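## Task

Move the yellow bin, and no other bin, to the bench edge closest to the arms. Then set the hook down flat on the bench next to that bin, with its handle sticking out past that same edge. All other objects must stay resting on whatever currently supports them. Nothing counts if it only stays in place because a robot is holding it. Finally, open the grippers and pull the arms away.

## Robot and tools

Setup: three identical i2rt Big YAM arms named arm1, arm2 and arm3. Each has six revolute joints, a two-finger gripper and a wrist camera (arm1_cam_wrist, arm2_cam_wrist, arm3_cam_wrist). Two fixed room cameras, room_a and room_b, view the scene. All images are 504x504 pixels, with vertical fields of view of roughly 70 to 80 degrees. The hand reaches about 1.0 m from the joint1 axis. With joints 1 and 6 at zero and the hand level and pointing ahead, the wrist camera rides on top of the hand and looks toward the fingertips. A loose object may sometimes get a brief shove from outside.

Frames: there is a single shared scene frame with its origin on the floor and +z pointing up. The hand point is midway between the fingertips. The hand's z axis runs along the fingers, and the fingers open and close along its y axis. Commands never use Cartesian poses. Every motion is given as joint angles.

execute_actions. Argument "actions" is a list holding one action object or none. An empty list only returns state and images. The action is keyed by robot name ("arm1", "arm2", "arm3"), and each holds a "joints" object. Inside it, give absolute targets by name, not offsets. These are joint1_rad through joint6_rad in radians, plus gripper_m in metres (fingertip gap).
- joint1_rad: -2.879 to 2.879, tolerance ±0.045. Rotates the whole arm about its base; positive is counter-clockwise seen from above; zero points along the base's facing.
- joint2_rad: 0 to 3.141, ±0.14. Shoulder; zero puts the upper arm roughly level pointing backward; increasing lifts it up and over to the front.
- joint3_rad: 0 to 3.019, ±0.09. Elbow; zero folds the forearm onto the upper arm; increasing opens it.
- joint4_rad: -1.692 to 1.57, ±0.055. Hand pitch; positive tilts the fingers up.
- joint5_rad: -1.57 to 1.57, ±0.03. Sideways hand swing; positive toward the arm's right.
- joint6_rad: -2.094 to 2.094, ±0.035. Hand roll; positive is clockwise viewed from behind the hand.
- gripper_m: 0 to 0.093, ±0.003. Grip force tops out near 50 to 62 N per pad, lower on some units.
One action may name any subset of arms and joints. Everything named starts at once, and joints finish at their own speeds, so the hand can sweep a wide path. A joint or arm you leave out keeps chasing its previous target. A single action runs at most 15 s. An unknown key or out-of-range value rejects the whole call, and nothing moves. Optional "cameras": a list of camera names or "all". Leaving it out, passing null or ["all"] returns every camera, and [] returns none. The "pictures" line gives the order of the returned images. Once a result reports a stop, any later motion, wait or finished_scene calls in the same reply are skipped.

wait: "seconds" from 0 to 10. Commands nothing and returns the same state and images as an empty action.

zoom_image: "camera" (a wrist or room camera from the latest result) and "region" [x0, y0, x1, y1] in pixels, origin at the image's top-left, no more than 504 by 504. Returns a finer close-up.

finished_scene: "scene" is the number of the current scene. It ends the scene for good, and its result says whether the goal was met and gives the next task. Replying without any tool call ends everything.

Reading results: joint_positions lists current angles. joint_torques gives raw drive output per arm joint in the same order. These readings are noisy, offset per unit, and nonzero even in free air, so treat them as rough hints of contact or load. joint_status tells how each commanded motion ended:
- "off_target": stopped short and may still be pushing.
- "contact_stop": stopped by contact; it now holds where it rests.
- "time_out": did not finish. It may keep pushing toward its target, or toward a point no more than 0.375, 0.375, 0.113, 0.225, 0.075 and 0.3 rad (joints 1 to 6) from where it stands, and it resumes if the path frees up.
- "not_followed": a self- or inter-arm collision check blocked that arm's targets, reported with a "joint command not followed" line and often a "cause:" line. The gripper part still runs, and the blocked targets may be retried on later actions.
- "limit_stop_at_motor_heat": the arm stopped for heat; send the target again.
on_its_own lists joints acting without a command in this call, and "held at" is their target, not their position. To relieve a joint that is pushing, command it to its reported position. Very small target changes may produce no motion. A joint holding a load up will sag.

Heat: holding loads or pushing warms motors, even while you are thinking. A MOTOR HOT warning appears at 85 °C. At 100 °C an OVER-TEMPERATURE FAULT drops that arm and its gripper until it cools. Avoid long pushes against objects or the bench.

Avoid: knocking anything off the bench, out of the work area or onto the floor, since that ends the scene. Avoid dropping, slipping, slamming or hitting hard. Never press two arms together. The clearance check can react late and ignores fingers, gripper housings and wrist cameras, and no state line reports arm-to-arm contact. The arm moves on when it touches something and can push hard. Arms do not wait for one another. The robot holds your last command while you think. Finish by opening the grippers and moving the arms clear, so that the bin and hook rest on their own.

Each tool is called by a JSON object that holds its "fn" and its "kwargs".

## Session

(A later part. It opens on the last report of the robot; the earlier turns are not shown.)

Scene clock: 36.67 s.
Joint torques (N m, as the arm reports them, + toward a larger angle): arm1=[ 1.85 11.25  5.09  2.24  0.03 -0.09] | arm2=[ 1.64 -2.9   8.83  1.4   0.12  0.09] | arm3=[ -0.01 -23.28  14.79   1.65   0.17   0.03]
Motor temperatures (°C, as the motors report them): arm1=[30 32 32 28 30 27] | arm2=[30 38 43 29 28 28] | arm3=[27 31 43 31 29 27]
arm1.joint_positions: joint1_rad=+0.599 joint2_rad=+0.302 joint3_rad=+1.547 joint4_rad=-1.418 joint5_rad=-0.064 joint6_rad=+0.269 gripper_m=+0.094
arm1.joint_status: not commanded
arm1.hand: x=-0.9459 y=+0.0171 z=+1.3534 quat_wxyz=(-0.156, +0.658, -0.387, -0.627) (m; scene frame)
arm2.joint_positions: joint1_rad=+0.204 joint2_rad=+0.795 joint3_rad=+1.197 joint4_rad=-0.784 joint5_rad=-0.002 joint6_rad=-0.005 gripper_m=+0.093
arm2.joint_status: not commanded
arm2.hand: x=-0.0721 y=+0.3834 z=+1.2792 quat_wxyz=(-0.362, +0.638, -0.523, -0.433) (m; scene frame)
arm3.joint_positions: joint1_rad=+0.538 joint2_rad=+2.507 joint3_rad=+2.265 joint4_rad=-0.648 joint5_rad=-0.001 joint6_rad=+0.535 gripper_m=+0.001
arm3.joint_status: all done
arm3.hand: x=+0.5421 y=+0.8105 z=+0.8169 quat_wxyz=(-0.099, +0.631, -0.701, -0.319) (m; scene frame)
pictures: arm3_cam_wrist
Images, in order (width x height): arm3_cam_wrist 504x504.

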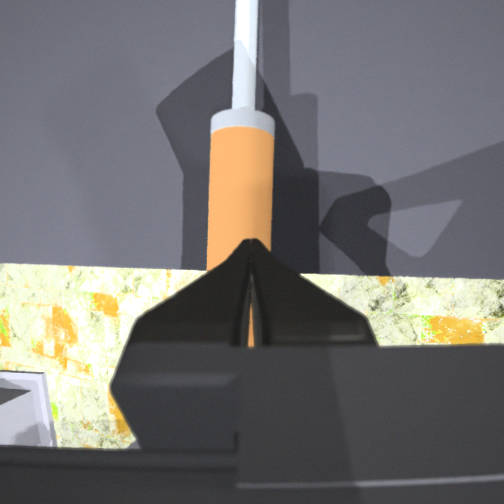

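Missed above. Reopen, go lower by ~0.025.

{"fn": "execute_actions", "kwargs": {"actions": [{"arm3":{"joints":{"gripper_m":0.093}}}], "cameras": []}}

{"fn": "execute_actions", "kwargs": {"actions": [{"arm3":{"joints":{"joint4_rad":-0.78}}}], "cameras": ["arm3_cam_wrist"]}}

{"fn": "execute_actions", "kwargs": {"actions": [{"arm3":{"joints":{"gripper_m":0}}}], "cameras": ["arm3_cam_wrist"]}}

Scene clock: 37.63 s.
Joint torques (N m, as the arm reports them, + toward a larger angle): arm1=[ 1.78 11.14  5.12  2.25  0.03 -0.08] | arm2=[ 1.69 -3.05  8.74  1.44  0.11  0.1 ] | arm3=[  0.18 -22.96  14.77   1.63   0.14   0.04]
Motor temperatures (°C, as the motors report them): arm1=[30 32 32 28 30 27] | arm2=[30 38 43 29 28 28] | arm3=[27 31 43 31 29 27]
arm1.joint_positions: joint1_rad=+0.599 joint2_rad=+0.302 joint3_rad=+1.547 joint4_rad=-1.418 joint5_rad=-0.064 joint6_rad=+0.269 gripper_m=+0.094
arm1.joint_status: not commanded
arm1.hand: x=-0.9459 y=+0.0171 z=+1.3534 quat_wxyz=(-0.156, +0.658, -0.387, -0.627) (m; scene frame)
arm2.joint_positions: joint1_rad=+0.204 joint2_rad=+0.795 joint3_rad=+1.197 joint4_rad=-0.784 joint5_rad=-0.002 joint6_rad=-0.005 gripper_m=+0.093
arm2.joint_status: not commanded
arm2.hand: x=-0.0721 y=+0.3834 z=+1.2792 quat_wxyz=(-0.362, +0.638, -0.523, -0.433) (m; scene frame)
arm3.joint_positions: joint1_rad=+0.538 joint2_rad=+2.507 joint3_rad=+2.265 joint4_rad=-0.648 joint5_rad=-0.001 joint6_rad=+0.535 gripper_m=+0.093
arm3.joint_status: all done
arm3.hand: x=+0.5421 y=+0.8105 z=+0.8169 quat_wxyz=(-0.099, +0.631, -0.701, -0.319) (m; scene frame)
pictures: none
No camera images: the call's "cameras" was empty. Leave "cameras" out to get every camera's image.

Scene clock: 38.47 s.
Joint torques (N m, as the arm reports them, + toward a larger angle): arm1=[ 1.74 11.17  5.11  2.26  0.03 -0.09] | arm2=[ 1.73 -2.74  8.73  1.38  0.13  0.08] | arm3=[  0.09 -23.11  14.73   0.57   0.19   0.04]
Motor temperatures (°C, as the motors report them): arm1=[30 32 32 28 30 27] | arm2=[30 38 43 29 28 28] | arm3=[27 31 43 31 29 27]
arm1.joint_positions: joint1_rad=+0.599 joint2_rad=+0.302 joint3_rad=+1.547 joint4_rad=-1.418 joint5_rad=-0.064 joint6_rad=+0.269 gripper_m=+0.094
arm1.joint_status: not commanded
arm1.hand: x=-0.9459 y=+0.0171 z=+1.3534 quat_wxyz=(-0.156, +0.658, -0.387, -0.627) (m; scene frame)
arm2.joint_positions: joint1_rad=+0.204 joint2_rad=+0.795 joint3_rad=+1.197 joint4_rad=-0.784 joint5_rad=-0.002 joint6_rad=-0.005 gripper_m=+0.093
arm2.joint_status: not commanded
arm2.hand: x=-0.0721 y=+0.3834 z=+1.2792 quat_wxyz=(-0.362, +0.638, -0.523, -0.433) (m; scene frame)
arm3.joint_positions: joint1_rad=+0.538 joint2_rad=+2.507 joint3_rad=+2.265 joint4_rad=-0.766 joint5_rad=-0.001 joint6_rad=+0.535 gripper_m=+0.093
arm3.joint_status: all done
arm3.hand: x=+0.5519 y=+0.7890 z=+0.8000 quat_wxyz=(-0.082, +0.643, -0.714, -0.265) (m; scene frame)
pictures: arm3_cam_wrist
Images, in order (width x height): arm3_cam_wrist 504x504.

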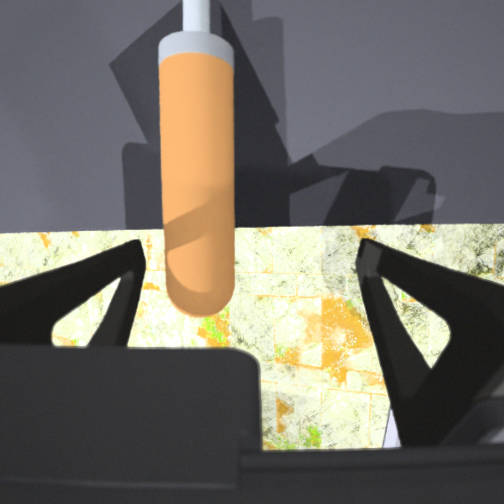

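Scene clock: 39.17 s.
Joint torques (N m, as the arm reports them, + toward a larger angle): arm1=[ 1.82 11.24  5.11  2.23  0.03 -0.09] | arm2=[ 1.63 -2.71  8.75  1.48  0.13  0.08] | arm3=[  0.09 -23.24  14.72   0.71   0.24   0.04]
Motor temperatures (°C, as the motors report them): arm1=[30 32 32 28 30 27] | arm2=[30 37 42 29 28 28] | arm3=[27 32 43 31 29 27]
arm1.joint_positions: joint1_rad=+0.599 joint2_rad=+0.302 joint3_rad=+1.547 joint4_rad=-1.418 joint5_rad=-0.064 joint6_rad=+0.269 gripper_m=+0.094
arm1.joint_status: not commanded
arm1.hand: x=-0.9459 y=+0.0171 z=+1.3534 quat_wxyz=(-0.156, +0.658, -0.387, -0.627) (m; scene frame)
arm2.joint_positions: joint1_rad=+0.204 joint2_rad=+0.795 joint3_rad=+1.197 joint4_rad=-0.784 joint5_rad=-0.002 joint6_rad=-0.005 gripper_m=+0.093
arm2.joint_status: not commanded
arm2.hand: x=-0.0721 y=+0.3834 z=+1.2792 quat_wxyz=(-0.362, +0.638, -0.523, -0.433) (m; scene frame)
arm3.joint_positions: joint1_rad=+0.538 joint2_rad=+2.507 joint3_rad=+2.265 joint4_rad=-0.767 joint5_rad=-0.002 joint6_rad=+0.537 gripper_m=+0.030
arm3.joint_status: gripper_m off_target (ended at +0.030, target +0.000)
arm3.hand: x=+0.5514 y=+0.7887 z=+0.7999 quat_wxyz=(-0.081, +0.642, -0.714, -0.265) (m; scene frame)
pictures: arm3_cam_wrist
Images, in order (width x height): arm3_cam_wrist 504x504.

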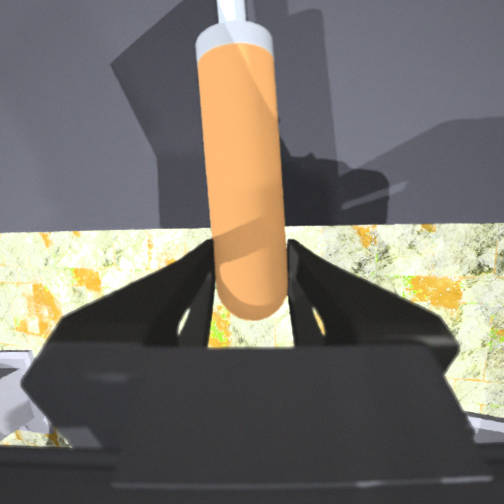

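{"fn": "execute_actions", "kwargs": {"actions": [{"arm3":{"joints":{"joint2_rad":2.2,"joint6_rad":0}}}], "cameras": []}}

{"fn": "execute_actions", "kwargs": {"actions": [{"arm3":{"joints":{"joint1_rad":0.05,"joint2_rad":2.25,"joint3_rad":2.75,"joint4_rad":-0.3}}}], "cameras": ["arm3_cam_wrist","room_a","room_b"]}}

{"fn": "zoom_image", "kwargs": {"camera": "room_a", "region": [0, 80, 200, 260]}}

Scene clock: 40.97 s.
Joint torques (N m, as the arm reports them, + toward a larger angle): arm1=[ 1.76 11.22  5.11  2.21  0.03 -0.08] | arm2=[ 1.77 -2.62  8.75  1.48  0.13  0.11] | arm3=[  0.27 -21.13  15.32   1.88   0.2   -0.24]
Motor temperatures (°C, as the motors report them): arm1=[30 32 32 28 30 27] | arm2=[30 37 42 29 28 28] | arm3=[27 32 43 31 29 27]
arm1.joint_positions: joint1_rad=+0.599 joint2_rad=+0.302 joint3_rad=+1.547 joint4_rad=-1.418 joint5_rad=-0.064 joint6_rad=+0.269 gripper_m=+0.094
arm1.joint_status: not commanded
arm1.hand: x=-0.9459 y=+0.0171 z=+1.3534 quat_wxyz=(-0.156, +0.658, -0.387, -0.627) (m; scene frame)
arm2.joint_positions: joint1_rad=+0.204 joint2_rad=+0.795 joint3_rad=+1.197 joint4_rad=-0.784 joint5_rad=-0.002 joint6_rad=-0.005 gripper_m=+0.093
arm2.joint_status: not commanded
arm2.hand: x=-0.0721 y=+0.3834 z=+1.2792 quat_wxyz=(-0.362, +0.638, -0.523, -0.433) (m; scene frame)
arm3.joint_positions: joint1_rad=+0.538 joint2_rad=+2.171 joint3_rad=+2.265 joint4_rad=-0.789 joint5_rad=-0.002 joint6_rad=+0.017 gripper_m=+0.029
arm3.joint_status: all done
arm3.hand: x=+0.5548 y=+0.7815 z=+1.0817 quat_wxyz=(-0.225, +0.758, -0.495, -0.359) (m; scene frame)
pictures: none
No camera images: the call's "cameras" was empty. Leave "cameras" out to get every camera's image.

Scene clock: 43.17 s.
Joint torques (N m, as the arm reports them, + toward a larger angle): arm1=[ 1.76 11.22  5.11  2.23  0.03 -0.09] | arm2=[ 1.59 -2.57  8.86  1.41  0.13  0.08] | arm3=[  0.64 -25.04  18.08   3.08   0.13  -0.03]
Motor temperatures (°C, as the motors report them): arm1=[30 32 32 28 30 27] | arm2=[30 36 42 29 28 28] | arm3=[27 33 45 31 29 27]
arm1.joint_positions: joint1_rad=+0.599 joint2_rad=+0.302 joint3_rad=+1.547 joint4_rad=-1.418 joint5_rad=-0.064 joint6_rad=+0.269 gripper_m=+0.094
arm1.joint_status: not commanded
arm1.hand: x=-0.9459 y=+0.0171 z=+1.3534 quat_wxyz=(-0.156, +0.658, -0.387, -0.627) (m; scene frame)
arm2.joint_positions: joint1_rad=+0.204 joint2_rad=+0.795 joint3_rad=+1.197 joint4_rad=-0.784 joint5_rad=-0.002 joint6_rad=-0.005 gripper_m=+0.093
arm2.joint_status: not commanded
arm2.hand: x=-0.0721 y=+0.3834 z=+1.2792 quat_wxyz=(-0.362, +0.638, -0.523, -0.433) (m; scene frame)
arm3.joint_positions: joint1_rad=+0.045 joint2_rad=+2.266 joint3_rad=+2.679 joint4_rad=-0.334 joint5_rad=+0.000 joint6_rad=-0.001 gripper_m=+0.029
arm3.joint_status: all done
arm3.hand: x=+0.9713 y=+0.9091 z=+1.3491 quat_wxyz=(-0.535, +0.465, -0.494, -0.503) (m; scene frame)
pictures: arm3_cam_wrist, room_a, room_b
Images, in order (width x height): arm3_cam_wrist 504x504, room_a 504x504, room_b 504x504.

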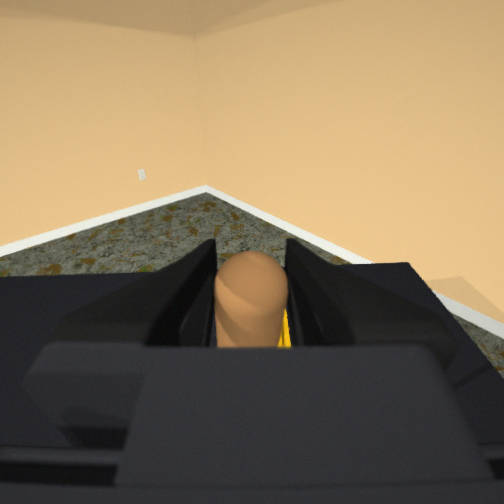

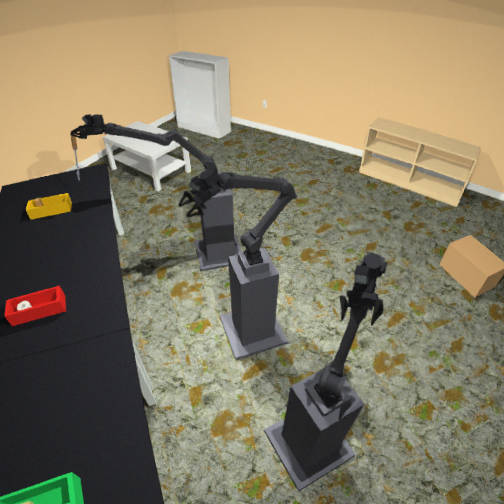

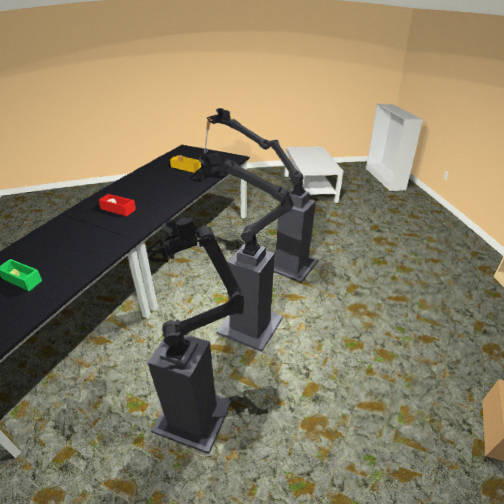

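Region (0, 80, 200, 260) of room_a's 504x504 image, scaled by 2.520, with more detail than that image has; it fills the top 454 rows of this view, and the rest is white.

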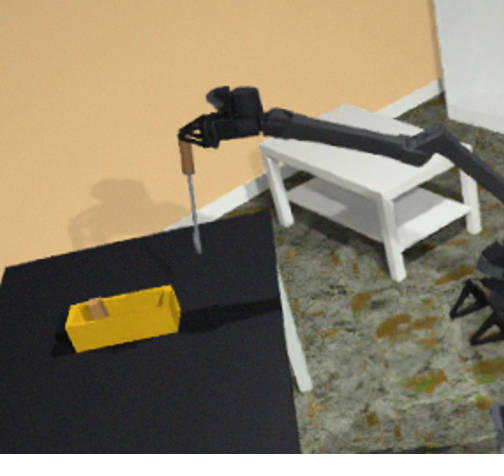

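{"fn": "execute_actions", "kwargs": {"actions": [{"arm3":{"joints":{"joint4_rad":0.6}}}], "cameras": ["room_a"]}}

{"fn": "zoom_image", "kwargs": {"camera": "room_a", "region": [0, 60, 200, 260]}}

Scene clock: 45.20 s.
Joint torques (N m, as the arm reports them, + toward a larger angle): arm1=[ 1.71 11.18  5.12  2.26  0.03 -0.09] | arm2=[ 1.55 -2.84  8.75  1.49  0.11  0.08] | arm3=[  0.53 -23.85  17.     2.14   0.1   -0.05]
Motor temperatures (°C, as the motors report them): arm1=[30 32 32 28 30 27] | arm2=[30 36 42 29 28 28] | arm3=[27 33 46 31 29 27]
arm1.joint_positions: joint1_rad=+0.599 joint2_rad=+0.302 joint3_rad=+1.547 joint4_rad=-1.418 joint5_rad=-0.064 joint6_rad=+0.269 gripper_m=+0.094
arm1.joint_status: not commanded
arm1.hand: x=-0.9459 y=+0.0171 z=+1.3534 quat_wxyz=(-0.156, +0.658, -0.387, -0.627) (m; scene frame)
arm2.joint_positions: joint1_rad=+0.204 joint2_rad=+0.795 joint3_rad=+1.197 joint4_rad=-0.784 joint5_rad=-0.002 joint6_rad=-0.005 gripper_m=+0.093
arm2.joint_status: not commanded
arm2.hand: x=-0.0721 y=+0.3834 z=+1.2792 quat_wxyz=(-0.362, +0.638, -0.523, -0.433) (m; scene frame)
arm3.joint_positions: joint1_rad=+0.045 joint2_rad=+2.268 joint3_rad=+2.679 joint4_rad=+0.566 joint5_rad=+0.000 joint6_rad=-0.001 gripper_m=+0.029
arm3.joint_status: all done
arm3.hand: x=+0.9647 y=+0.8026 z=+1.5327 quat_wxyz=(-0.697, +0.201, -0.213, -0.654) (m; scene frame)
pictures: room_a
Images, in order (width x height): room_a 504x504.

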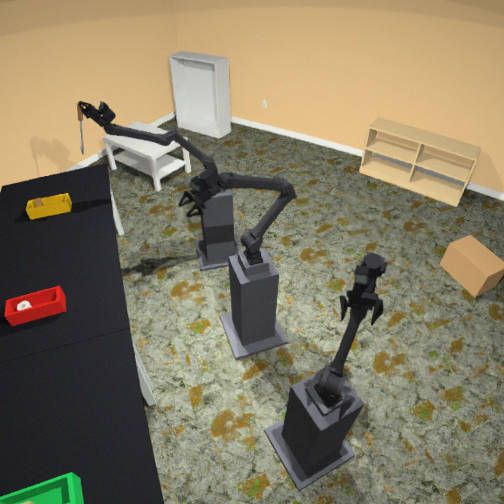

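Region (0, 60, 200, 260) of room_a's 504x504 image, scaled by 2.520, with more detail than that image has.

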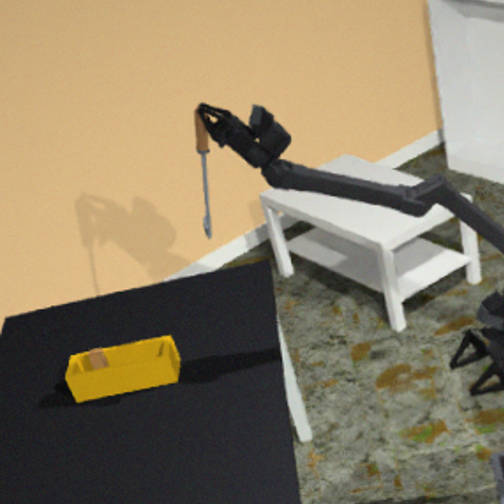

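{"fn": "execute_actions", "kwargs": {"actions": [{"arm3":{"joints":{"joint1_rad":0.22,"joint4_rad":-0.2}}}], "cameras": []}}

{"fn": "execute_actions", "kwargs": {"actions": [{"arm3":{"joints":{"joint2_rad":2.36,"joint3_rad":2.56,"joint4_rad":-0.25}}}], "cameras": ["room_a"]}}

{"fn": "zoom_image", "kwargs": {"camera": "room_a", "region": [0, 60, 200, 260]}}

Scene clock: 47.37 s.
Joint torques (N m, as the arm reports them, + toward a larger angle): arm1=[ 1.8  11.22  5.13  2.25  0.03 -0.09] | arm2=[ 1.64 -2.71  8.8   1.41  0.12  0.09] | arm3=[ -0.11 -25.12  18.07   1.74   0.17  -0.05]
Motor temperatures (°C, as the motors report them): arm1=[30 32 32 28 30 27] | arm2=[30 35 42 29 28 28] | arm3=[27 33 47 31 29 27]
arm1.joint_positions: joint1_rad=+0.599 joint2_rad=+0.302 joint3_rad=+1.547 joint4_rad=-1.418 joint5_rad=-0.064 joint6_rad=+0.269 gripper_m=+0.094
arm1.joint_status: not commanded
arm1.hand: x=-0.9459 y=+0.0171 z=+1.3534 quat_wxyz=(-0.156, +0.658, -0.387, -0.627) (m; scene frame)
arm2.joint_positions: joint1_rad=+0.204 joint2_rad=+0.795 joint3_rad=+1.197 joint4_rad=-0.784 joint5_rad=-0.002 joint6_rad=-0.005 gripper_m=+0.093
arm2.joint_status: not commanded
arm2.hand: x=-0.0721 y=+0.3834 z=+1.2792 quat_wxyz=(-0.362, +0.638, -0.523, -0.433) (m; scene frame)
arm3.joint_positions: joint1_rad=+0.216 joint2_rad=+2.268 joint3_rad=+2.679 joint4_rad=-0.202 joint5_rad=-0.001 joint6_rad=-0.001 gripper_m=+0.029
arm3.joint_status: all done
arm3.hand: x=+0.8161 y=+0.9015 z=+1.3801 quat_wxyz=(-0.519, +0.469, -0.420, -0.578) (m; scene frame)
pictures: none
No camera images: the call's "cameras" was empty. Leave "cameras" out to get every camera's image.

Scene clock: 48.83 s.
Joint torques (N m, as the arm reports them, + toward a larger angle): arm1=[ 1.81 11.16  5.11  2.24  0.03 -0.08] | arm2=[ 1.55 -2.83  8.78  1.53  0.11  0.09] | arm3=[  0.35 -29.29  14.47   2.19   0.11  -0.04]
Motor temperatures (°C, as the motors report them): arm1=[30 32 32 28 30 27] | arm2=[30 35 42 29 28 28] | arm3=[27 34 47 31 29 27]
arm1.joint_positions: joint1_rad=+0.599 joint2_rad=+0.302 joint3_rad=+1.547 joint4_rad=-1.418 joint5_rad=-0.064 joint6_rad=+0.269 gripper_m=+0.094
arm1.joint_status: not commanded
arm1.hand: x=-0.9459 y=+0.0171 z=+1.3534 quat_wxyz=(-0.156, +0.658, -0.387, -0.627) (m; scene frame)
arm2.joint_positions: joint1_rad=+0.204 joint2_rad=+0.795 joint3_rad=+1.197 joint4_rad=-0.784 joint5_rad=-0.002 joint6_rad=-0.005 gripper_m=+0.093
arm2.joint_status: not commanded
arm2.hand: x=-0.0721 y=+0.3834 z=+1.2792 quat_wxyz=(-0.362, +0.638, -0.523, -0.433) (m; scene frame)
arm3.joint_positions: joint1_rad=+0.216 joint2_rad=+2.404 joint3_rad=+2.537 joint4_rad=-0.260 joint5_rad=+0.000 joint6_rad=-0.001 gripper_m=+0.029
arm3.joint_status: all done
arm3.hand: x=+0.8093 y=+0.9638 z=+1.1531 quat_wxyz=(-0.441, +0.559, -0.501, -0.492) (m; scene frame)
pictures: room_a
Images, in order (width x height): room_a 504x504.

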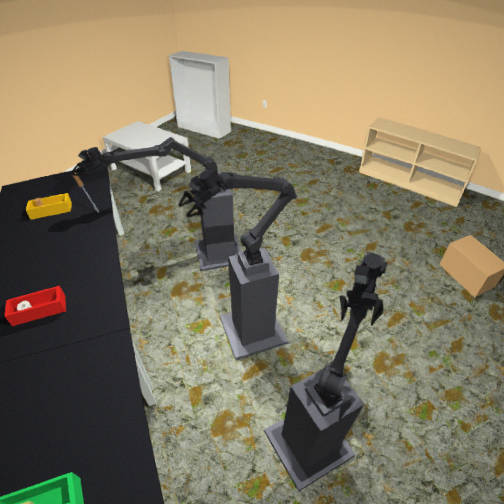

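Region (0, 60, 200, 260) of room_a's 504x504 image, scaled by 2.520, with more detail than that image has.

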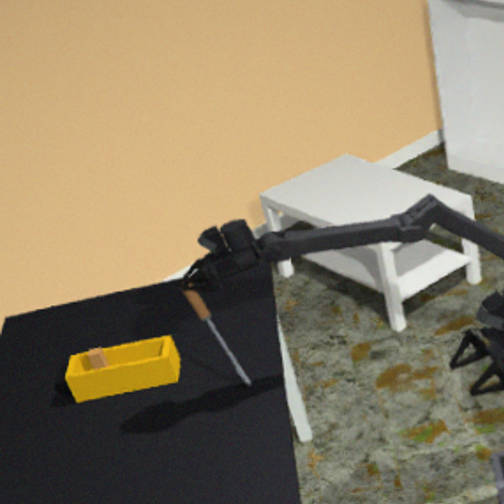

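{"fn": "execute_actions", "kwargs": {"actions": [{"arm3":{"joints":{"joint2_rad":2.08,"joint3_rad":2.04,"joint4_rad":-0.05}}}], "cameras": []}}

{"fn": "execute_actions", "kwargs": {"actions": [{"arm3":{"joints":{"joint2_rad":1.56,"joint3_rad":1.22,"joint4_rad":0.2}}}], "cameras": ["room_a"]}}

{"fn": "zoom_image", "kwargs": {"camera": "room_a", "region": [0, 60, 220, 280]}}

Scene clock: 50.70 s.
Joint torques (N m, as the arm reports them, + toward a larger angle): arm1=[ 1.7  11.08  5.1   2.24  0.03 -0.09] | arm2=[ 1.68 -2.63  8.82  1.48  0.1   0.1 ] | arm3=[  0.28 -25.37  13.42   2.95   0.1   -0.04]
Motor temperatures (°C, as the motors report them): arm1=[30 32 32 28 30 27] | arm2=[30 35 42 29 28 28] | arm3=[27 34 46 31 29 27]
arm1.joint_positions: joint1_rad=+0.599 joint2_rad=+0.302 joint3_rad=+1.547 joint4_rad=-1.418 joint5_rad=-0.064 joint6_rad=+0.269 gripper_m=+0.094
arm1.joint_status: not commanded
arm1.hand: x=-0.9459 y=+0.0171 z=+1.3534 quat_wxyz=(-0.156, +0.658, -0.387, -0.627) (m; scene frame)
arm2.joint_positions: joint1_rad=+0.204 joint2_rad=+0.795 joint3_rad=+1.197 joint4_rad=-0.784 joint5_rad=-0.002 joint6_rad=-0.005 gripper_m=+0.093
arm2.joint_status: not commanded
arm2.hand: x=-0.0721 y=+0.3834 z=+1.2792 quat_wxyz=(-0.362, +0.638, -0.523, -0.433) (m; scene frame)
arm3.joint_positions: joint1_rad=+0.216 joint2_rad=+2.111 joint3_rad=+2.028 joint4_rad=-0.079 joint5_rad=+0.000 joint6_rad=-0.001 gripper_m=+0.029
arm3.joint_status: all done
arm3.hand: x=+0.8171 y=+0.8920 z=+1.1482 quat_wxyz=(-0.433, +0.567, -0.508, -0.482) (m; scene frame)
pictures: none
No camera images: the call's "cameras" was empty. Leave "cameras" out to get every camera's image.

Scene clock: 52.53 s.
Joint torques (N m, as the arm reports them, + toward a larger angle): arm1=[ 1.74 11.23  5.12  2.25  0.03 -0.09] | arm2=[ 1.89 -2.81  8.76  1.4   0.11  0.09] | arm3=[  0.53 -16.19  13.5    2.8    0.07  -0.05]
Motor temperatures (°C, as the motors report them): arm1=[30 32 32 28 30 27] | arm2=[30 35 42 29 28 28] | arm3=[27 34 46 31 29 27]
arm1.joint_positions: joint1_rad=+0.599 joint2_rad=+0.302 joint3_rad=+1.547 joint4_rad=-1.418 joint5_rad=-0.064 joint6_rad=+0.269 gripper_m=+0.094
arm1.joint_status: not commanded
arm1.hand: x=-0.9459 y=+0.0171 z=+1.3534 quat_wxyz=(-0.156, +0.658, -0.387, -0.627) (m; scene frame)
arm2.joint_positions: joint1_rad=+0.204 joint2_rad=+0.795 joint3_rad=+1.197 joint4_rad=-0.784 joint5_rad=-0.002 joint6_rad=-0.005 gripper_m=+0.093
arm2.joint_status: not commanded
arm2.hand: x=-0.0721 y=+0.3834 z=+1.2792 quat_wxyz=(-0.362, +0.638, -0.523, -0.433) (m; scene frame)
arm3.joint_positions: joint1_rad=+0.216 joint2_rad=+1.591 joint3_rad=+1.199 joint4_rad=+0.177 joint5_rad=+0.000 joint6_rad=-0.001 gripper_m=+0.029
arm3.joint_status: all done
arm3.hand: x=+0.8396 y=+0.6858 z=+1.1084 quat_wxyz=(-0.419, +0.580, -0.520, -0.467) (m; scene frame)
pictures: room_a
Images, in order (width x height): room_a 504x504.

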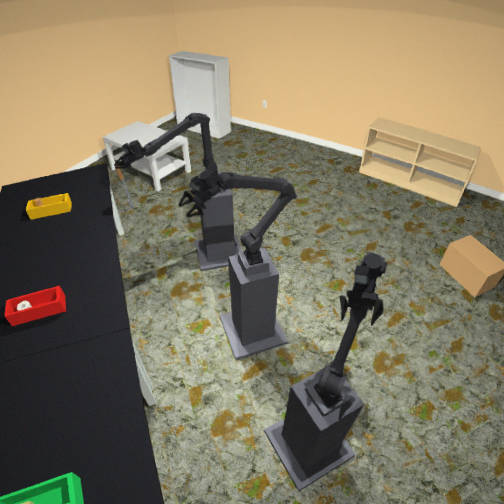

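Region (0, 60, 220, 280) of room_a's 504x504 image, scaled by 2.291, with more detail than that image has.

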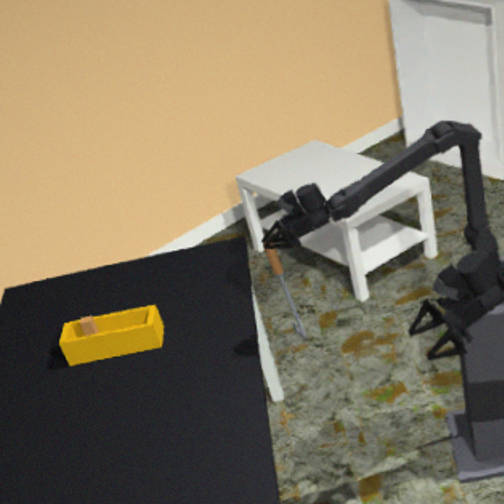

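{"fn": "execute_actions", "kwargs": {"actions": [{"arm3":{"joints":{"joint2_rad":1.65,"joint3_rad":1.6,"joint4_rad":0.4}}}], "cameras": []}}

{"fn": "execute_actions", "kwargs": {"actions": [{"arm3":{"joints":{"joint2_rad":2.27,"joint3_rad":2.7,"joint4_rad":-0.1}}}], "cameras": []}}

{"fn": "execute_actions", "kwargs": {"actions": [{"arm3":{"joints":{"joint2_rad":2.38,"joint3_rad":2.62,"joint4_rad":0.1}}}], "cameras": ["room_a"]}}

{"fn": "zoom_image", "kwargs": {"camera": "room_a", "region": [0, 60, 220, 280]}}

Scene clock: 54.50 s.
Joint torques (N m, as the arm reports them, + toward a larger angle): arm1=[ 1.8  11.24  5.11  2.24  0.03 -0.09] | arm2=[ 1.66 -2.92  8.88  1.53  0.1   0.08] | arm3=[  0.3  -16.37  17.93   2.83   0.14  -0.06]
Motor temperatures (°C, as the motors report them): arm1=[30 32 32 28 30 27] | arm2=[30 34 42 29 28 28] | arm3=[27 34 47 31 29 27]
arm1.joint_positions: joint1_rad=+0.599 joint2_rad=+0.302 joint3_rad=+1.547 joint4_rad=-1.418 joint5_rad=-0.064 joint6_rad=+0.269 gripper_m=+0.094
arm1.joint_status: not commanded
arm1.hand: x=-0.9459 y=+0.0171 z=+1.3534 quat_wxyz=(-0.156, +0.658, -0.387, -0.627) (m; scene frame)
arm2.joint_positions: joint1_rad=+0.204 joint2_rad=+0.795 joint3_rad=+1.197 joint4_rad=-0.784 joint5_rad=-0.002 joint6_rad=-0.005 gripper_m=+0.093
arm2.joint_status: not commanded
arm2.hand: x=-0.0721 y=+0.3834 z=+1.2792 quat_wxyz=(-0.362, +0.638, -0.523, -0.433) (m; scene frame)
arm3.joint_positions: joint1_rad=+0.216 joint2_rad=+1.659 joint3_rad=+1.536 joint4_rad=+0.371 joint5_rad=+0.000 joint6_rad=-0.001 gripper_m=+0.029
arm3.joint_status: all done
arm3.hand: x=+0.8343 y=+0.7353 z=+1.3142 quat_wxyz=(-0.527, +0.458, -0.410, -0.587) (m; scene frame)
pictures: none
No camera images: the call's "cameras" was empty. Leave "cameras" out to get every camera's image.

Scene clock: 56.63 s.
Joint torques (N m, as the arm reports them, + toward a larger angle): arm1=[ 1.7  11.19  5.12  2.22  0.04 -0.09] | arm2=[ 1.88 -2.91  8.73  1.47  0.11  0.08] | arm3=[  0.41 -24.79  17.37   2.46   0.2   -0.07]
Motor temperatures (°C, as the motors report them): arm1=[30 32 32 28 30 27] | arm2=[30 34 42 29 28 28] | arm3=[27 34 48 31 29 27]
arm1.joint_positions: joint1_rad=+0.599 joint2_rad=+0.302 joint3_rad=+1.547 joint4_rad=-1.418 joint5_rad=-0.064 joint6_rad=+0.269 gripper_m=+0.094
arm1.joint_status: not commanded
arm1.hand: x=-0.9459 y=+0.0171 z=+1.3534 quat_wxyz=(-0.156, +0.658, -0.387, -0.627) (m; scene frame)
arm2.joint_positions: joint1_rad=+0.204 joint2_rad=+0.795 joint3_rad=+1.197 joint4_rad=-0.784 joint5_rad=-0.002 joint6_rad=-0.005 gripper_m=+0.093
arm2.joint_status: not commanded
arm2.hand: x=-0.0721 y=+0.3834 z=+1.2792 quat_wxyz=(-0.362, +0.638, -0.523, -0.433) (m; scene frame)
arm3.joint_positions: joint1_rad=+0.217 joint2_rad=+2.282 joint3_rad=+2.638 joint4_rad=-0.117 joint5_rad=-0.002 joint6_rad=-0.001 gripper_m=+0.029
arm3.joint_status: all done
arm3.hand: x=+0.8141 y=+0.9113 z=+1.3630 quat_wxyz=(-0.525, +0.461, -0.412, -0.586) (m; scene frame)
pictures: none
No camera images: the call's "cameras" was empty. Leave "cameras" out to get every camera's image.

Scene clock: 57.87 s.
Joint torques (N m, as the arm reports them, + toward a larger angle): arm1=[ 1.8  11.15  5.1   2.25  0.03 -0.09] | arm2=[ 1.57 -2.88  8.73  1.47  0.11  0.08] | arm3=[  0.22 -29.    13.86   3.59   0.18  -0.06]
Motor temperatures (°C, as the motors report them): arm1=[30 32 32 28 30 27] | arm2=[30 34 42 29 28 28] | arm3=[27 34 48 31 29 27]
arm1.joint_positions: joint1_rad=+0.599 joint2_rad=+0.302 joint3_rad=+1.547 joint4_rad=-1.418 joint5_rad=-0.064 joint6_rad=+0.269 gripper_m=+0.094
arm1.joint_status: not commanded
arm1.hand: x=-0.9459 y=+0.0171 z=+1.3534 quat_wxyz=(-0.156, +0.658, -0.387, -0.627) (m; scene frame)
arm2.joint_positions: joint1_rad=+0.204 joint2_rad=+0.795 joint3_rad=+1.197 joint4_rad=-0.784 joint5_rad=-0.002 joint6_rad=-0.005 gripper_m=+0.093
arm2.joint_status: not commanded
arm2.hand: x=-0.0721 y=+0.3834 z=+1.2792 quat_wxyz=(-0.362, +0.638, -0.523, -0.433) (m; scene frame)
arm3.joint_positions: joint1_rad=+0.217 joint2_rad=+2.423 joint3_rad=+2.600 joint4_rad=+0.055 joint5_rad=-0.002 joint6_rad=-0.001 gripper_m=+0.029
arm3.joint_status: all done
arm3.hand: x=+0.8087 y=+0.9605 z=+1.2511 quat_wxyz=(-0.523, +0.463, -0.414, -0.584) (m; scene frame)
pictures: room_a
Images, in order (width x height): room_a 504x504.

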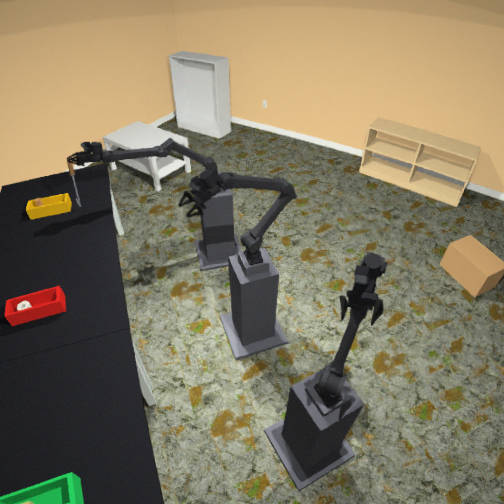

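Region (0, 60, 220, 280) of room_a's 504x504 image, scaled by 2.291, with more detail than that image has.

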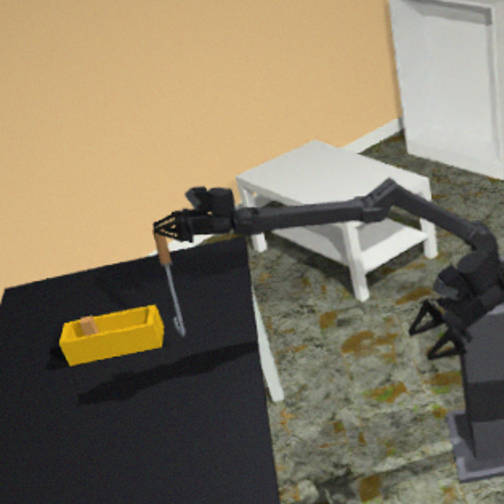

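{"fn": "execute_actions", "kwargs": {"actions": [{"arm3":{"joints":{"joint4_rad":0.75}}}], "cameras": []}}

{"fn": "execute_actions", "kwargs": {"actions": [{"arm3":{"joints":{"joint2_rad":2.62,"joint4_rad":0.95}}}], "cameras": ["room_a"]}}

{"fn": "zoom_image", "kwargs": {"camera": "room_a", "region": [0, 60, 220, 280]}}

Scene clock: 59.80 s.
Joint torques (N m, as the arm reports them, + toward a larger angle): arm1=[ 1.72 11.14  5.09  2.23  0.03 -0.09] | arm2=[ 1.63 -2.59  8.78  1.45  0.12  0.09] | arm3=[  0.74 -28.25  13.12   2.22   0.2   -0.06]
Motor temperatures (°C, as the motors report them): arm1=[30 32 32 28 30 27] | arm2=[30 34 42 29 28 28] | arm3=[27 35 47 31 29 27]
arm1.joint_positions: joint1_rad=+0.599 joint2_rad=+0.302 joint3_rad=+1.547 joint4_rad=-1.418 joint5_rad=-0.064 joint6_rad=+0.269 gripper_m=+0.094
arm1.joint_status: not commanded
arm1.hand: x=-0.9459 y=+0.0171 z=+1.3534 quat_wxyz=(-0.156, +0.658, -0.387, -0.627) (m; scene frame)
arm2.joint_positions: joint1_rad=+0.204 joint2_rad=+0.795 joint3_rad=+1.197 joint4_rad=-0.784 joint5_rad=-0.002 joint6_rad=-0.005 gripper_m=+0.093
arm2.joint_status: not commanded
arm2.hand: x=-0.0721 y=+0.3834 z=+1.2792 quat_wxyz=(-0.362, +0.638, -0.523, -0.433) (m; scene frame)
arm3.joint_positions: joint1_rad=+0.217 joint2_rad=+2.422 joint3_rad=+2.600 joint4_rad=+0.714 joint5_rad=-0.002 joint6_rad=-0.001 gripper_m=+0.028
arm3.joint_status: all done
arm3.hand: x=+0.8180 y=+0.8755 z=+1.3876 quat_wxyz=(-0.630, +0.248, -0.221, -0.702) (m; scene frame)
pictures: none
No camera images: the call's "cameras" was empty. Leave "cameras" out to get every camera's image.

Scene clock: 61.40 s.
Joint torques (N m, as the arm reports them, + toward a larger angle): arm1=[ 1.8  11.15  5.11  2.25  0.03 -0.09] | arm2=[ 1.78 -2.79  8.72  1.47  0.13  0.11] | arm3=[ -0.02 -28.96  14.19   2.06   0.19  -0.05]
Motor temperatures (°C, as the motors report them): arm1=[30 32 32 28 30 27] | arm2=[30 34 42 29 28 28] | arm3=[27 35 47 31 29 27]
arm1.joint_positions: joint1_rad=+0.599 joint2_rad=+0.302 joint3_rad=+1.547 joint4_rad=-1.418 joint5_rad=-0.064 joint6_rad=+0.269 gripper_m=+0.094
arm1.joint_status: not commanded
arm1.hand: x=-0.9459 y=+0.0171 z=+1.3534 quat_wxyz=(-0.156, +0.658, -0.387, -0.627) (m; scene frame)
arm2.joint_positions: joint1_rad=+0.204 joint2_rad=+0.795 joint3_rad=+1.197 joint4_rad=-0.784 joint5_rad=-0.002 joint6_rad=-0.005 gripper_m=+0.093
arm2.joint_status: not commanded
arm2.hand: x=-0.0721 y=+0.3834 z=+1.2792 quat_wxyz=(-0.362, +0.638, -0.523, -0.433) (m; scene frame)
arm3.joint_positions: joint1_rad=+0.217 joint2_rad=+2.652 joint3_rad=+2.589 joint4_rad=+0.918 joint5_rad=-0.002 joint6_rad=-0.001 gripper_m=+0.028
arm3.joint_status: all done
arm3.hand: x=+0.8126 y=+0.9244 z=+1.2088 quat_wxyz=(-0.625, +0.262, -0.233, -0.697) (m; scene frame)
pictures: room_a
Images, in order (width x height): room_a 504x504.

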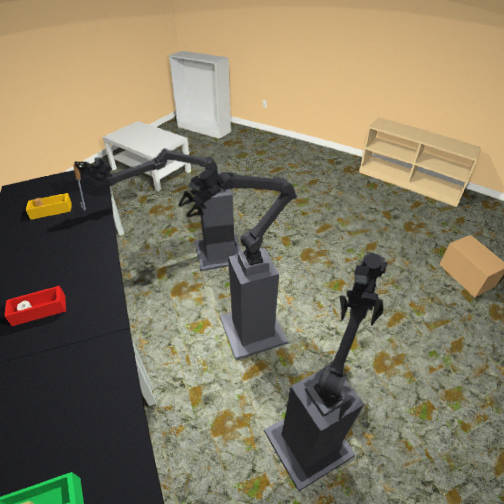

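Region (0, 60, 220, 280) of room_a's 504x504 image, scaled by 2.291, with more detail than that image has.

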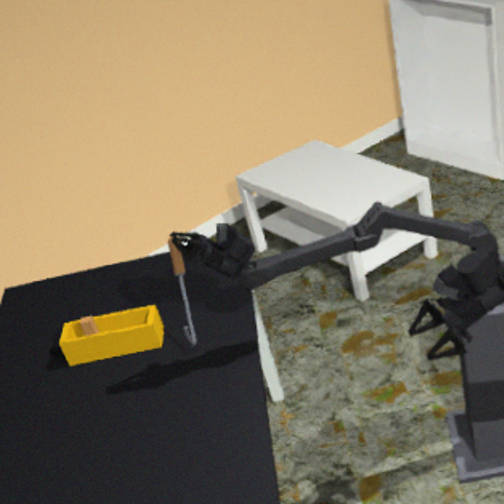

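{"fn": "execute_actions", "kwargs": {"actions": [{"arm3":{"joints":{"joint2_rad":2.66}}}], "cameras": []}}

{"fn": "execute_actions", "kwargs": {"actions": [{"arm3":{"joints":{"joint2_rad":2.42,"joint3_rad":2.05,"joint4_rad":1.2}}}], "cameras": ["room_a"]}}

{"fn": "zoom_image", "kwargs": {"camera": "room_a", "region": [0, 60, 220, 280]}}

Scene clock: 62.53 s.
Joint torques (N m, as the arm reports them, + toward a larger angle): arm1=[ 1.8  11.22  5.1   2.23  0.03 -0.08] | arm2=[ 1.48 -2.85  8.76  1.4   0.07  0.09] | arm3=[  0.45 -26.81  14.34   2.17   0.18  -0.07]
Motor temperatures (°C, as the motors report them): arm1=[30 32 32 28 30 27] | arm2=[30 34 42 29 28 28] | arm3=[27 35 47 31 29 27]
arm1.joint_positions: joint1_rad=+0.599 joint2_rad=+0.302 joint3_rad=+1.547 joint4_rad=-1.418 joint5_rad=-0.064 joint6_rad=+0.269 gripper_m=+0.094
arm1.joint_status: not commanded
arm1.hand: x=-0.9459 y=+0.0171 z=+1.3534 quat_wxyz=(-0.156, +0.658, -0.387, -0.627) (m; scene frame)
arm2.joint_positions: joint1_rad=+0.204 joint2_rad=+0.795 joint3_rad=+1.197 joint4_rad=-0.784 joint5_rad=-0.002 joint6_rad=-0.005 gripper_m=+0.093
arm2.joint_status: not commanded
arm2.hand: x=-0.0721 y=+0.3834 z=+1.2792 quat_wxyz=(-0.362, +0.638, -0.523, -0.433) (m; scene frame)
arm3.joint_positions: joint1_rad=+0.217 joint2_rad=+2.666 joint3_rad=+2.589 joint4_rad=+0.918 joint5_rad=-0.002 joint6_rad=-0.001 gripper_m=+0.028
arm3.joint_status: all done
arm3.hand: x=+0.8122 y=+0.9282 z=+1.1959 quat_wxyz=(-0.624, +0.267, -0.238, -0.695) (m; scene frame)
pictures: none
No camera images: the call's "cameras" was empty. Leave "cameras" out to get every camera's image.

Scene clock: 63.93 s.
Joint torques (N m, as the arm reports them, + toward a larger angle): arm1=[ 1.68 11.13  5.08  2.24  0.03 -0.08] | arm2=[ 1.75 -2.68  8.8   1.48  0.13  0.09] | arm3=[  0.81 -26.78  11.62   1.86   0.22  -0.06]
Motor temperatures (°C, as the motors report them): arm1=[30 32 32 28 30 27] | arm2=[30 34 42 29 28 28] | arm3=[27 36 47 31 29 27]
arm1.joint_positions: joint1_rad=+0.599 joint2_rad=+0.302 joint3_rad=+1.547 joint4_rad=-1.418 joint5_rad=-0.064 joint6_rad=+0.269 gripper_m=+0.094
arm1.joint_status: not commanded
arm1.hand: x=-0.9459 y=+0.0171 z=+1.3534 quat_wxyz=(-0.156, +0.658, -0.387, -0.627) (m; scene frame)
arm2.joint_positions: joint1_rad=+0.204 joint2_rad=+0.795 joint3_rad=+1.197 joint4_rad=-0.784 joint5_rad=-0.002 joint6_rad=-0.005 gripper_m=+0.093
arm2.joint_status: not commanded
arm2.hand: x=-0.0721 y=+0.3834 z=+1.2792 quat_wxyz=(-0.362, +0.638, -0.523, -0.433) (m; scene frame)
arm3.joint_positions: joint1_rad=+0.217 joint2_rad=+2.450 joint3_rad=+2.039 joint4_rad=+1.179 joint5_rad=-0.002 joint6_rad=-0.001 gripper_m=+0.028
arm3.joint_status: all done
arm3.hand: x=+0.8177 y=+0.8779 z=+1.1372 quat_wxyz=(-0.614, +0.291, -0.260, -0.685) (m; scene frame)
pictures: room_a
Images, in order (width x height): room_a 504x504.

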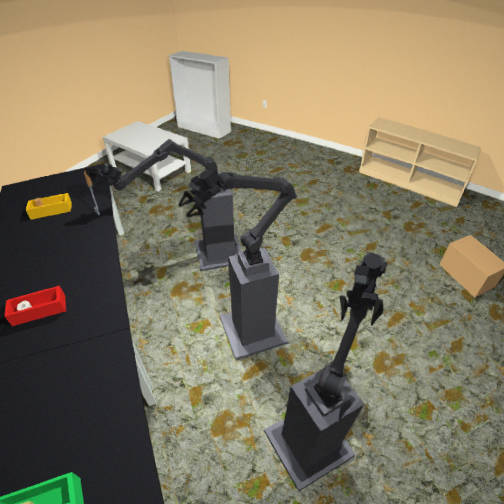

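Region (0, 60, 220, 280) of room_a's 504x504 image, scaled by 2.291, with more detail than that image has.

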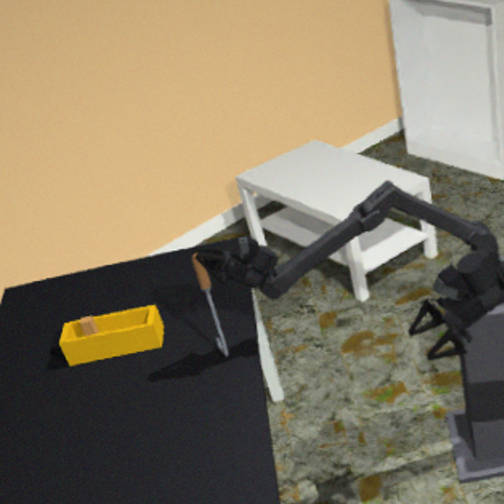

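{"fn": "execute_actions", "kwargs": {"actions": [{"arm3":{"joints":{"joint2_rad":2.63,"joint3_rad":2.5,"joint4_rad":1.0}}}], "cameras": []}}

{"fn": "execute_actions", "kwargs": {"actions": [{"arm3":{"joints":{"joint2_rad":2.7}}}], "cameras": ["room_a"]}}

{"fn": "zoom_image", "kwargs": {"camera": "room_a", "region": [0, 60, 220, 280]}}

Scene clock: 65.60 s.
Joint torques (N m, as the arm reports them, + toward a larger angle): arm1=[ 1.73 11.16  5.13  2.27  0.03 -0.08] | arm2=[ 1.72 -2.91  8.69  1.42  0.13  0.07] | arm3=[  0.74 -27.16  19.52   1.2    0.16  -0.03]
Motor temperatures (°C, as the motors report them): arm1=[30 32 32 28 30 27] | arm2=[30 34 42 29 28 28] | arm3=[27 36 47 31 29 27]
arm1.joint_positions: joint1_rad=+0.599 joint2_rad=+0.302 joint3_rad=+1.547 joint4_rad=-1.418 joint5_rad=-0.064 joint6_rad=+0.269 gripper_m=+0.094
arm1.joint_status: not commanded
arm1.hand: x=-0.9459 y=+0.0171 z=+1.3534 quat_wxyz=(-0.156, +0.658, -0.387, -0.627) (m; scene frame)
arm2.joint_positions: joint1_rad=+0.204 joint2_rad=+0.795 joint3_rad=+1.197 joint4_rad=-0.784 joint5_rad=-0.002 joint6_rad=-0.005 gripper_m=+0.093
arm2.joint_status: not commanded
arm2.hand: x=-0.0721 y=+0.3834 z=+1.2792 quat_wxyz=(-0.362, +0.638, -0.523, -0.433) (m; scene frame)
arm3.joint_positions: joint1_rad=+0.217 joint2_rad=+2.635 joint3_rad=+2.410 joint4_rad=+0.998 joint5_rad=-0.002 joint6_rad=-0.001 gripper_m=+0.028
arm3.joint_status: all done
arm3.hand: x=+0.8122 y=+0.9280 z=+1.1406 quat_wxyz=(-0.615, +0.290, -0.258, -0.686) (m; scene frame)
pictures: none
No camera images: the call's "cameras" was empty. Leave "cameras" out to get every camera's image.

Scene clock: 66.23 s.
Joint torques (N m, as the arm reports them, + toward a larger angle): arm1=[ 1.68 11.17  5.11  2.21  0.03 -0.09] | arm2=[ 1.86 -2.49  8.71  1.38  0.09  0.07] | arm3=[  0.5  -23.32  16.74   1.08   0.24  -0.09]
Motor temperatures (°C, as the motors report them): arm1=[30 32 32 28 30 27] | arm2=[30 33 42 29 28 28] | arm3=[27 36 47 31 29 27]
arm1.joint_positions: joint1_rad=+0.599 joint2_rad=+0.302 joint3_rad=+1.547 joint4_rad=-1.418 joint5_rad=-0.064 joint6_rad=+0.269 gripper_m=+0.094
arm1.joint_status: not commanded
arm1.hand: x=-0.9459 y=+0.0171 z=+1.3534 quat_wxyz=(-0.156, +0.658, -0.387, -0.627) (m; scene frame)
arm2.joint_positions: joint1_rad=+0.204 joint2_rad=+0.795 joint3_rad=+1.197 joint4_rad=-0.784 joint5_rad=-0.002 joint6_rad=-0.005 gripper_m=+0.093
arm2.joint_status: not commanded
arm2.hand: x=-0.0721 y=+0.3834 z=+1.2792 quat_wxyz=(-0.362, +0.638, -0.523, -0.433) (m; scene frame)
arm3.joint_positions: joint1_rad=+0.217 joint2_rad=+2.661 joint3_rad=+2.441 joint4_rad=+1.000 joint5_rad=-0.003 joint6_rad=-0.001 gripper_m=+0.028
arm3.joint_status: all done
arm3.hand: x=+0.8119 y=+0.9302 z=+1.1343 quat_wxyz=(-0.616, +0.288, -0.256, -0.687) (m; scene frame)
pictures: room_a
Images, in order (width x height): room_a 504x504.

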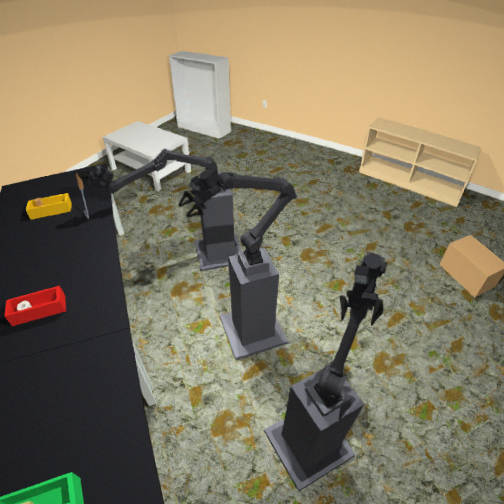

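Region (0, 60, 220, 280) of room_a's 504x504 image, scaled by 2.291, with more detail than that image has.

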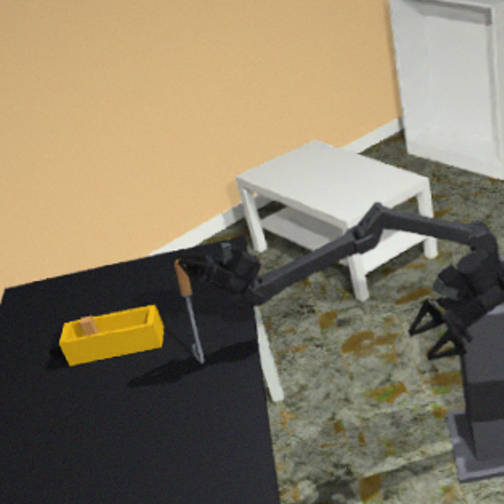

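{"fn": "execute_actions", "kwargs": {"actions": [{"arm3":{"joints":{"joint2_rad":2.5,"joint3_rad":2.0,"joint4_rad":1.25}}}], "cameras": ["room_a"]}}

{"fn": "zoom_image", "kwargs": {"camera": "room_a", "region": [0, 60, 220, 280]}}

Scene clock: 67.67 s.
Joint torques (N m, as the arm reports them, + toward a larger angle): arm1=[ 1.74 11.16  5.12  2.24  0.03 -0.09] | arm2=[ 1.87 -2.26  8.74  1.43  0.12  0.08] | arm3=[ -0.04 -22.45   7.78   0.9    0.21  -0.06]
Motor temperatures (°C, as the motors report them): arm1=[30 32 32 28 30 27] | arm2=[30 33 42 29 28 28] | arm3=[27 36 47 31 29 27]
arm1.joint_positions: joint1_rad=+0.599 joint2_rad=+0.302 joint3_rad=+1.547 joint4_rad=-1.418 joint5_rad=-0.064 joint6_rad=+0.269 gripper_m=+0.094
arm1.joint_status: not commanded
arm1.hand: x=-0.9459 y=+0.0171 z=+1.3534 quat_wxyz=(-0.156, +0.658, -0.387, -0.627) (m; scene frame)
arm2.joint_positions: joint1_rad=+0.204 joint2_rad=+0.795 joint3_rad=+1.197 joint4_rad=-0.784 joint5_rad=-0.002 joint6_rad=-0.005 gripper_m=+0.093
arm2.joint_status: not commanded
arm2.hand: x=-0.0721 y=+0.3834 z=+1.2792 quat_wxyz=(-0.362, +0.638, -0.523, -0.433) (m; scene frame)
arm3.joint_positions: joint1_rad=+0.217 joint2_rad=+2.473 joint3_rad=+2.030 joint4_rad=+1.252 joint5_rad=-0.002 joint6_rad=-0.001 gripper_m=+0.028
arm3.joint_status: all done
arm3.hand: x=+0.8185 y=+0.8700 z=+1.1252 quat_wxyz=(-0.620, +0.278, -0.247, -0.691) (m; scene frame)
pictures: room_a
Images, in order (width x height): room_a 504x504.

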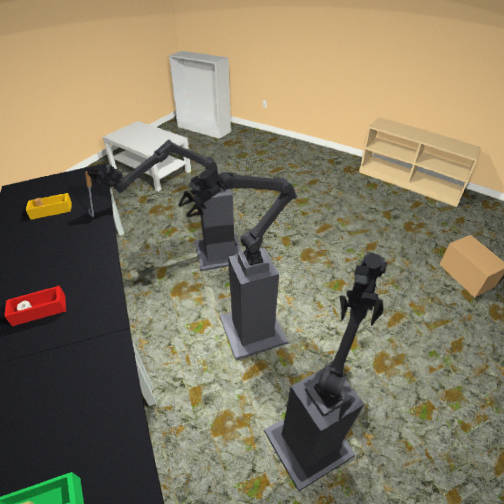

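Region (0, 60, 220, 280) of room_a's 504x504 image, scaled by 2.291, with more detail than that image has.

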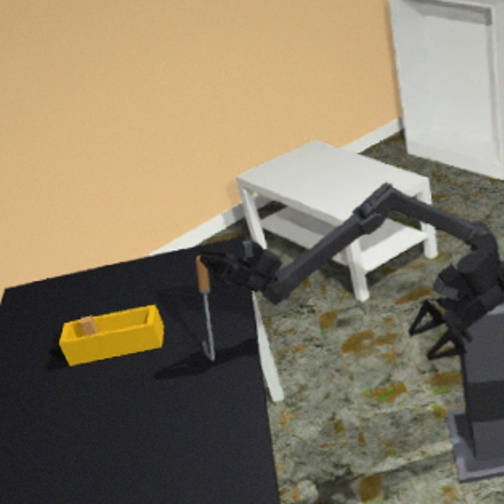

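{"fn": "execute_actions", "kwargs": {"actions": [{"arm3":{"joints":{"joint2_rad":2.33,"joint3_rad":1.6,"joint4_rad":1.45}}}], "cameras": ["room_a"]}}

{"fn": "zoom_image", "kwargs": {"camera": "room_a", "region": [0, 60, 220, 280]}}

Scene clock: 68.90 s.
Joint torques (N m, as the arm reports them, + toward a larger angle): arm1=[ 1.78 11.15  5.1   2.25  0.03 -0.09] | arm2=[ 2.13 -3.27  8.71  1.43  0.11  0.08] | arm3=[  0.25 -19.37   6.82   0.7    0.21  -0.08]
Motor temperatures (°C, as the motors report them): arm1=[30 32 32 28 30 27] | arm2=[30 33 42 29 28 28] | arm3=[27 36 46 31 29 27]
arm1.joint_positions: joint1_rad=+0.599 joint2_rad=+0.302 joint3_rad=+1.547 joint4_rad=-1.418 joint5_rad=-0.064 joint6_rad=+0.269 gripper_m=+0.094
arm1.joint_status: not commanded
arm1.hand: x=-0.9459 y=+0.0171 z=+1.3534 quat_wxyz=(-0.156, +0.658, -0.387, -0.627) (m; scene frame)
arm2.joint_positions: joint1_rad=+0.204 joint2_rad=+0.795 joint3_rad=+1.197 joint4_rad=-0.784 joint5_rad=-0.002 joint6_rad=-0.005 gripper_m=+0.093
arm2.joint_status: not commanded
arm2.hand: x=-0.0721 y=+0.3834 z=+1.2792 quat_wxyz=(-0.362, +0.638, -0.523, -0.433) (m; scene frame)
arm3.joint_positions: joint1_rad=+0.217 joint2_rad=+2.302 joint3_rad=+1.627 joint4_rad=+1.458 joint5_rad=-0.002 joint6_rad=-0.001 gripper_m=+0.028
arm3.joint_status: all done
arm3.hand: x=+0.8271 y=+0.7923 z=+1.1008 quat_wxyz=(-0.616, +0.286, -0.255, -0.688) (m; scene frame)
pictures: room_a
Images, in order (width x height): room_a 504x504.

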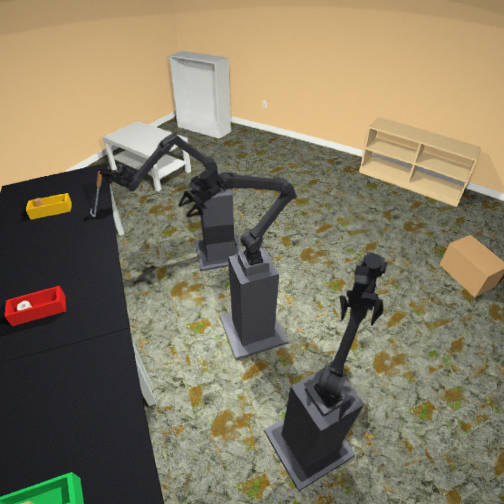

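Region (0, 60, 220, 280) of room_a's 504x504 image, scaled by 2.291, with more detail than that image has.

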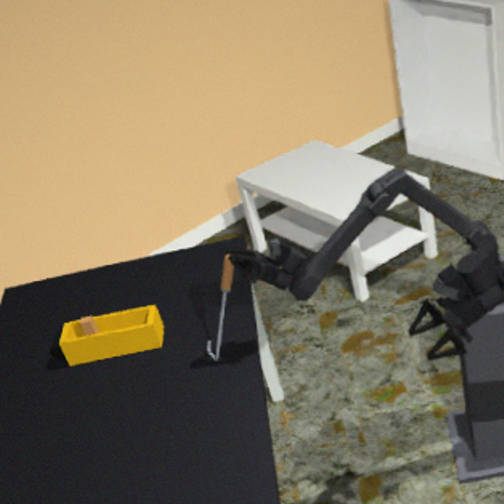

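{"fn": "execute_actions", "kwargs": {"actions": [{"arm3":{"joints":{"joint2_rad":1.95,"joint3_rad":1.15,"joint4_rad":1.2}}}], "cameras": ["room_a"]}}

{"fn": "zoom_image", "kwargs": {"camera": "room_a", "region": [0, 60, 220, 280]}}

Scene clock: 70.23 s.
Joint torques (N m, as the arm reports them, + toward a larger angle): arm1=[ 1.82 11.19  5.1   2.23  0.03 -0.09] | arm2=[ 1.96 -2.86  8.79  1.44  0.11  0.08] | arm3=[  0.6  -16.27   7.85   1.12   0.16  -0.05]
Motor temperatures (°C, as the motors report them): arm1=[30 32 32 28 30 27] | arm2=[30 33 42 29 28 28] | arm3=[27 36 45 31 29 27]
arm1.joint_positions: joint1_rad=+0.599 joint2_rad=+0.302 joint3_rad=+1.547 joint4_rad=-1.418 joint5_rad=-0.064 joint6_rad=+0.269 gripper_m=+0.094
arm1.joint_status: not commanded
arm1.hand: x=-0.9459 y=+0.0171 z=+1.3534 quat_wxyz=(-0.156, +0.658, -0.387, -0.627) (m; scene frame)
arm2.joint_positions: joint1_rad=+0.204 joint2_rad=+0.795 joint3_rad=+1.197 joint4_rad=-0.784 joint5_rad=-0.002 joint6_rad=-0.005 gripper_m=+0.093
arm2.joint_status: not commanded
arm2.hand: x=-0.0721 y=+0.3834 z=+1.2792 quat_wxyz=(-0.362, +0.638, -0.523, -0.433) (m; scene frame)
arm3.joint_positions: joint1_rad=+0.217 joint2_rad=+1.946 joint3_rad=+1.164 joint4_rad=+1.212 joint5_rad=-0.002 joint6_rad=-0.001 gripper_m=+0.028
arm3.joint_status: all done
arm3.hand: x=+0.8358 y=+0.7134 z=+1.0902 quat_wxyz=(-0.562, +0.403, -0.360, -0.627) (m; scene frame)
pictures: room_a
Images, in order (width x height): room_a 504x504.

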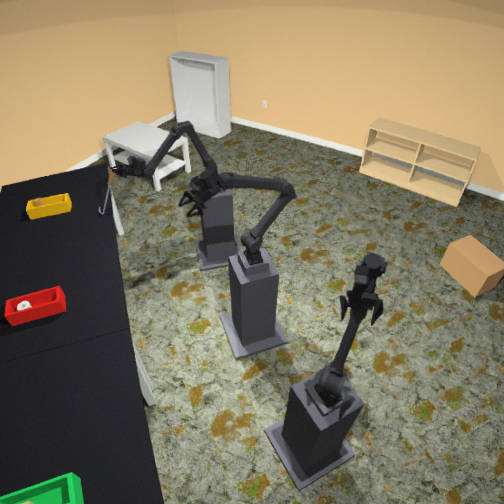

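Region (0, 60, 220, 280) of room_a's 504x504 image, scaled by 2.291, with more detail than that image has.

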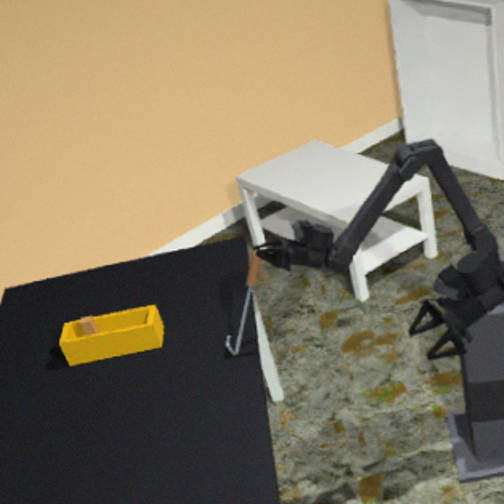

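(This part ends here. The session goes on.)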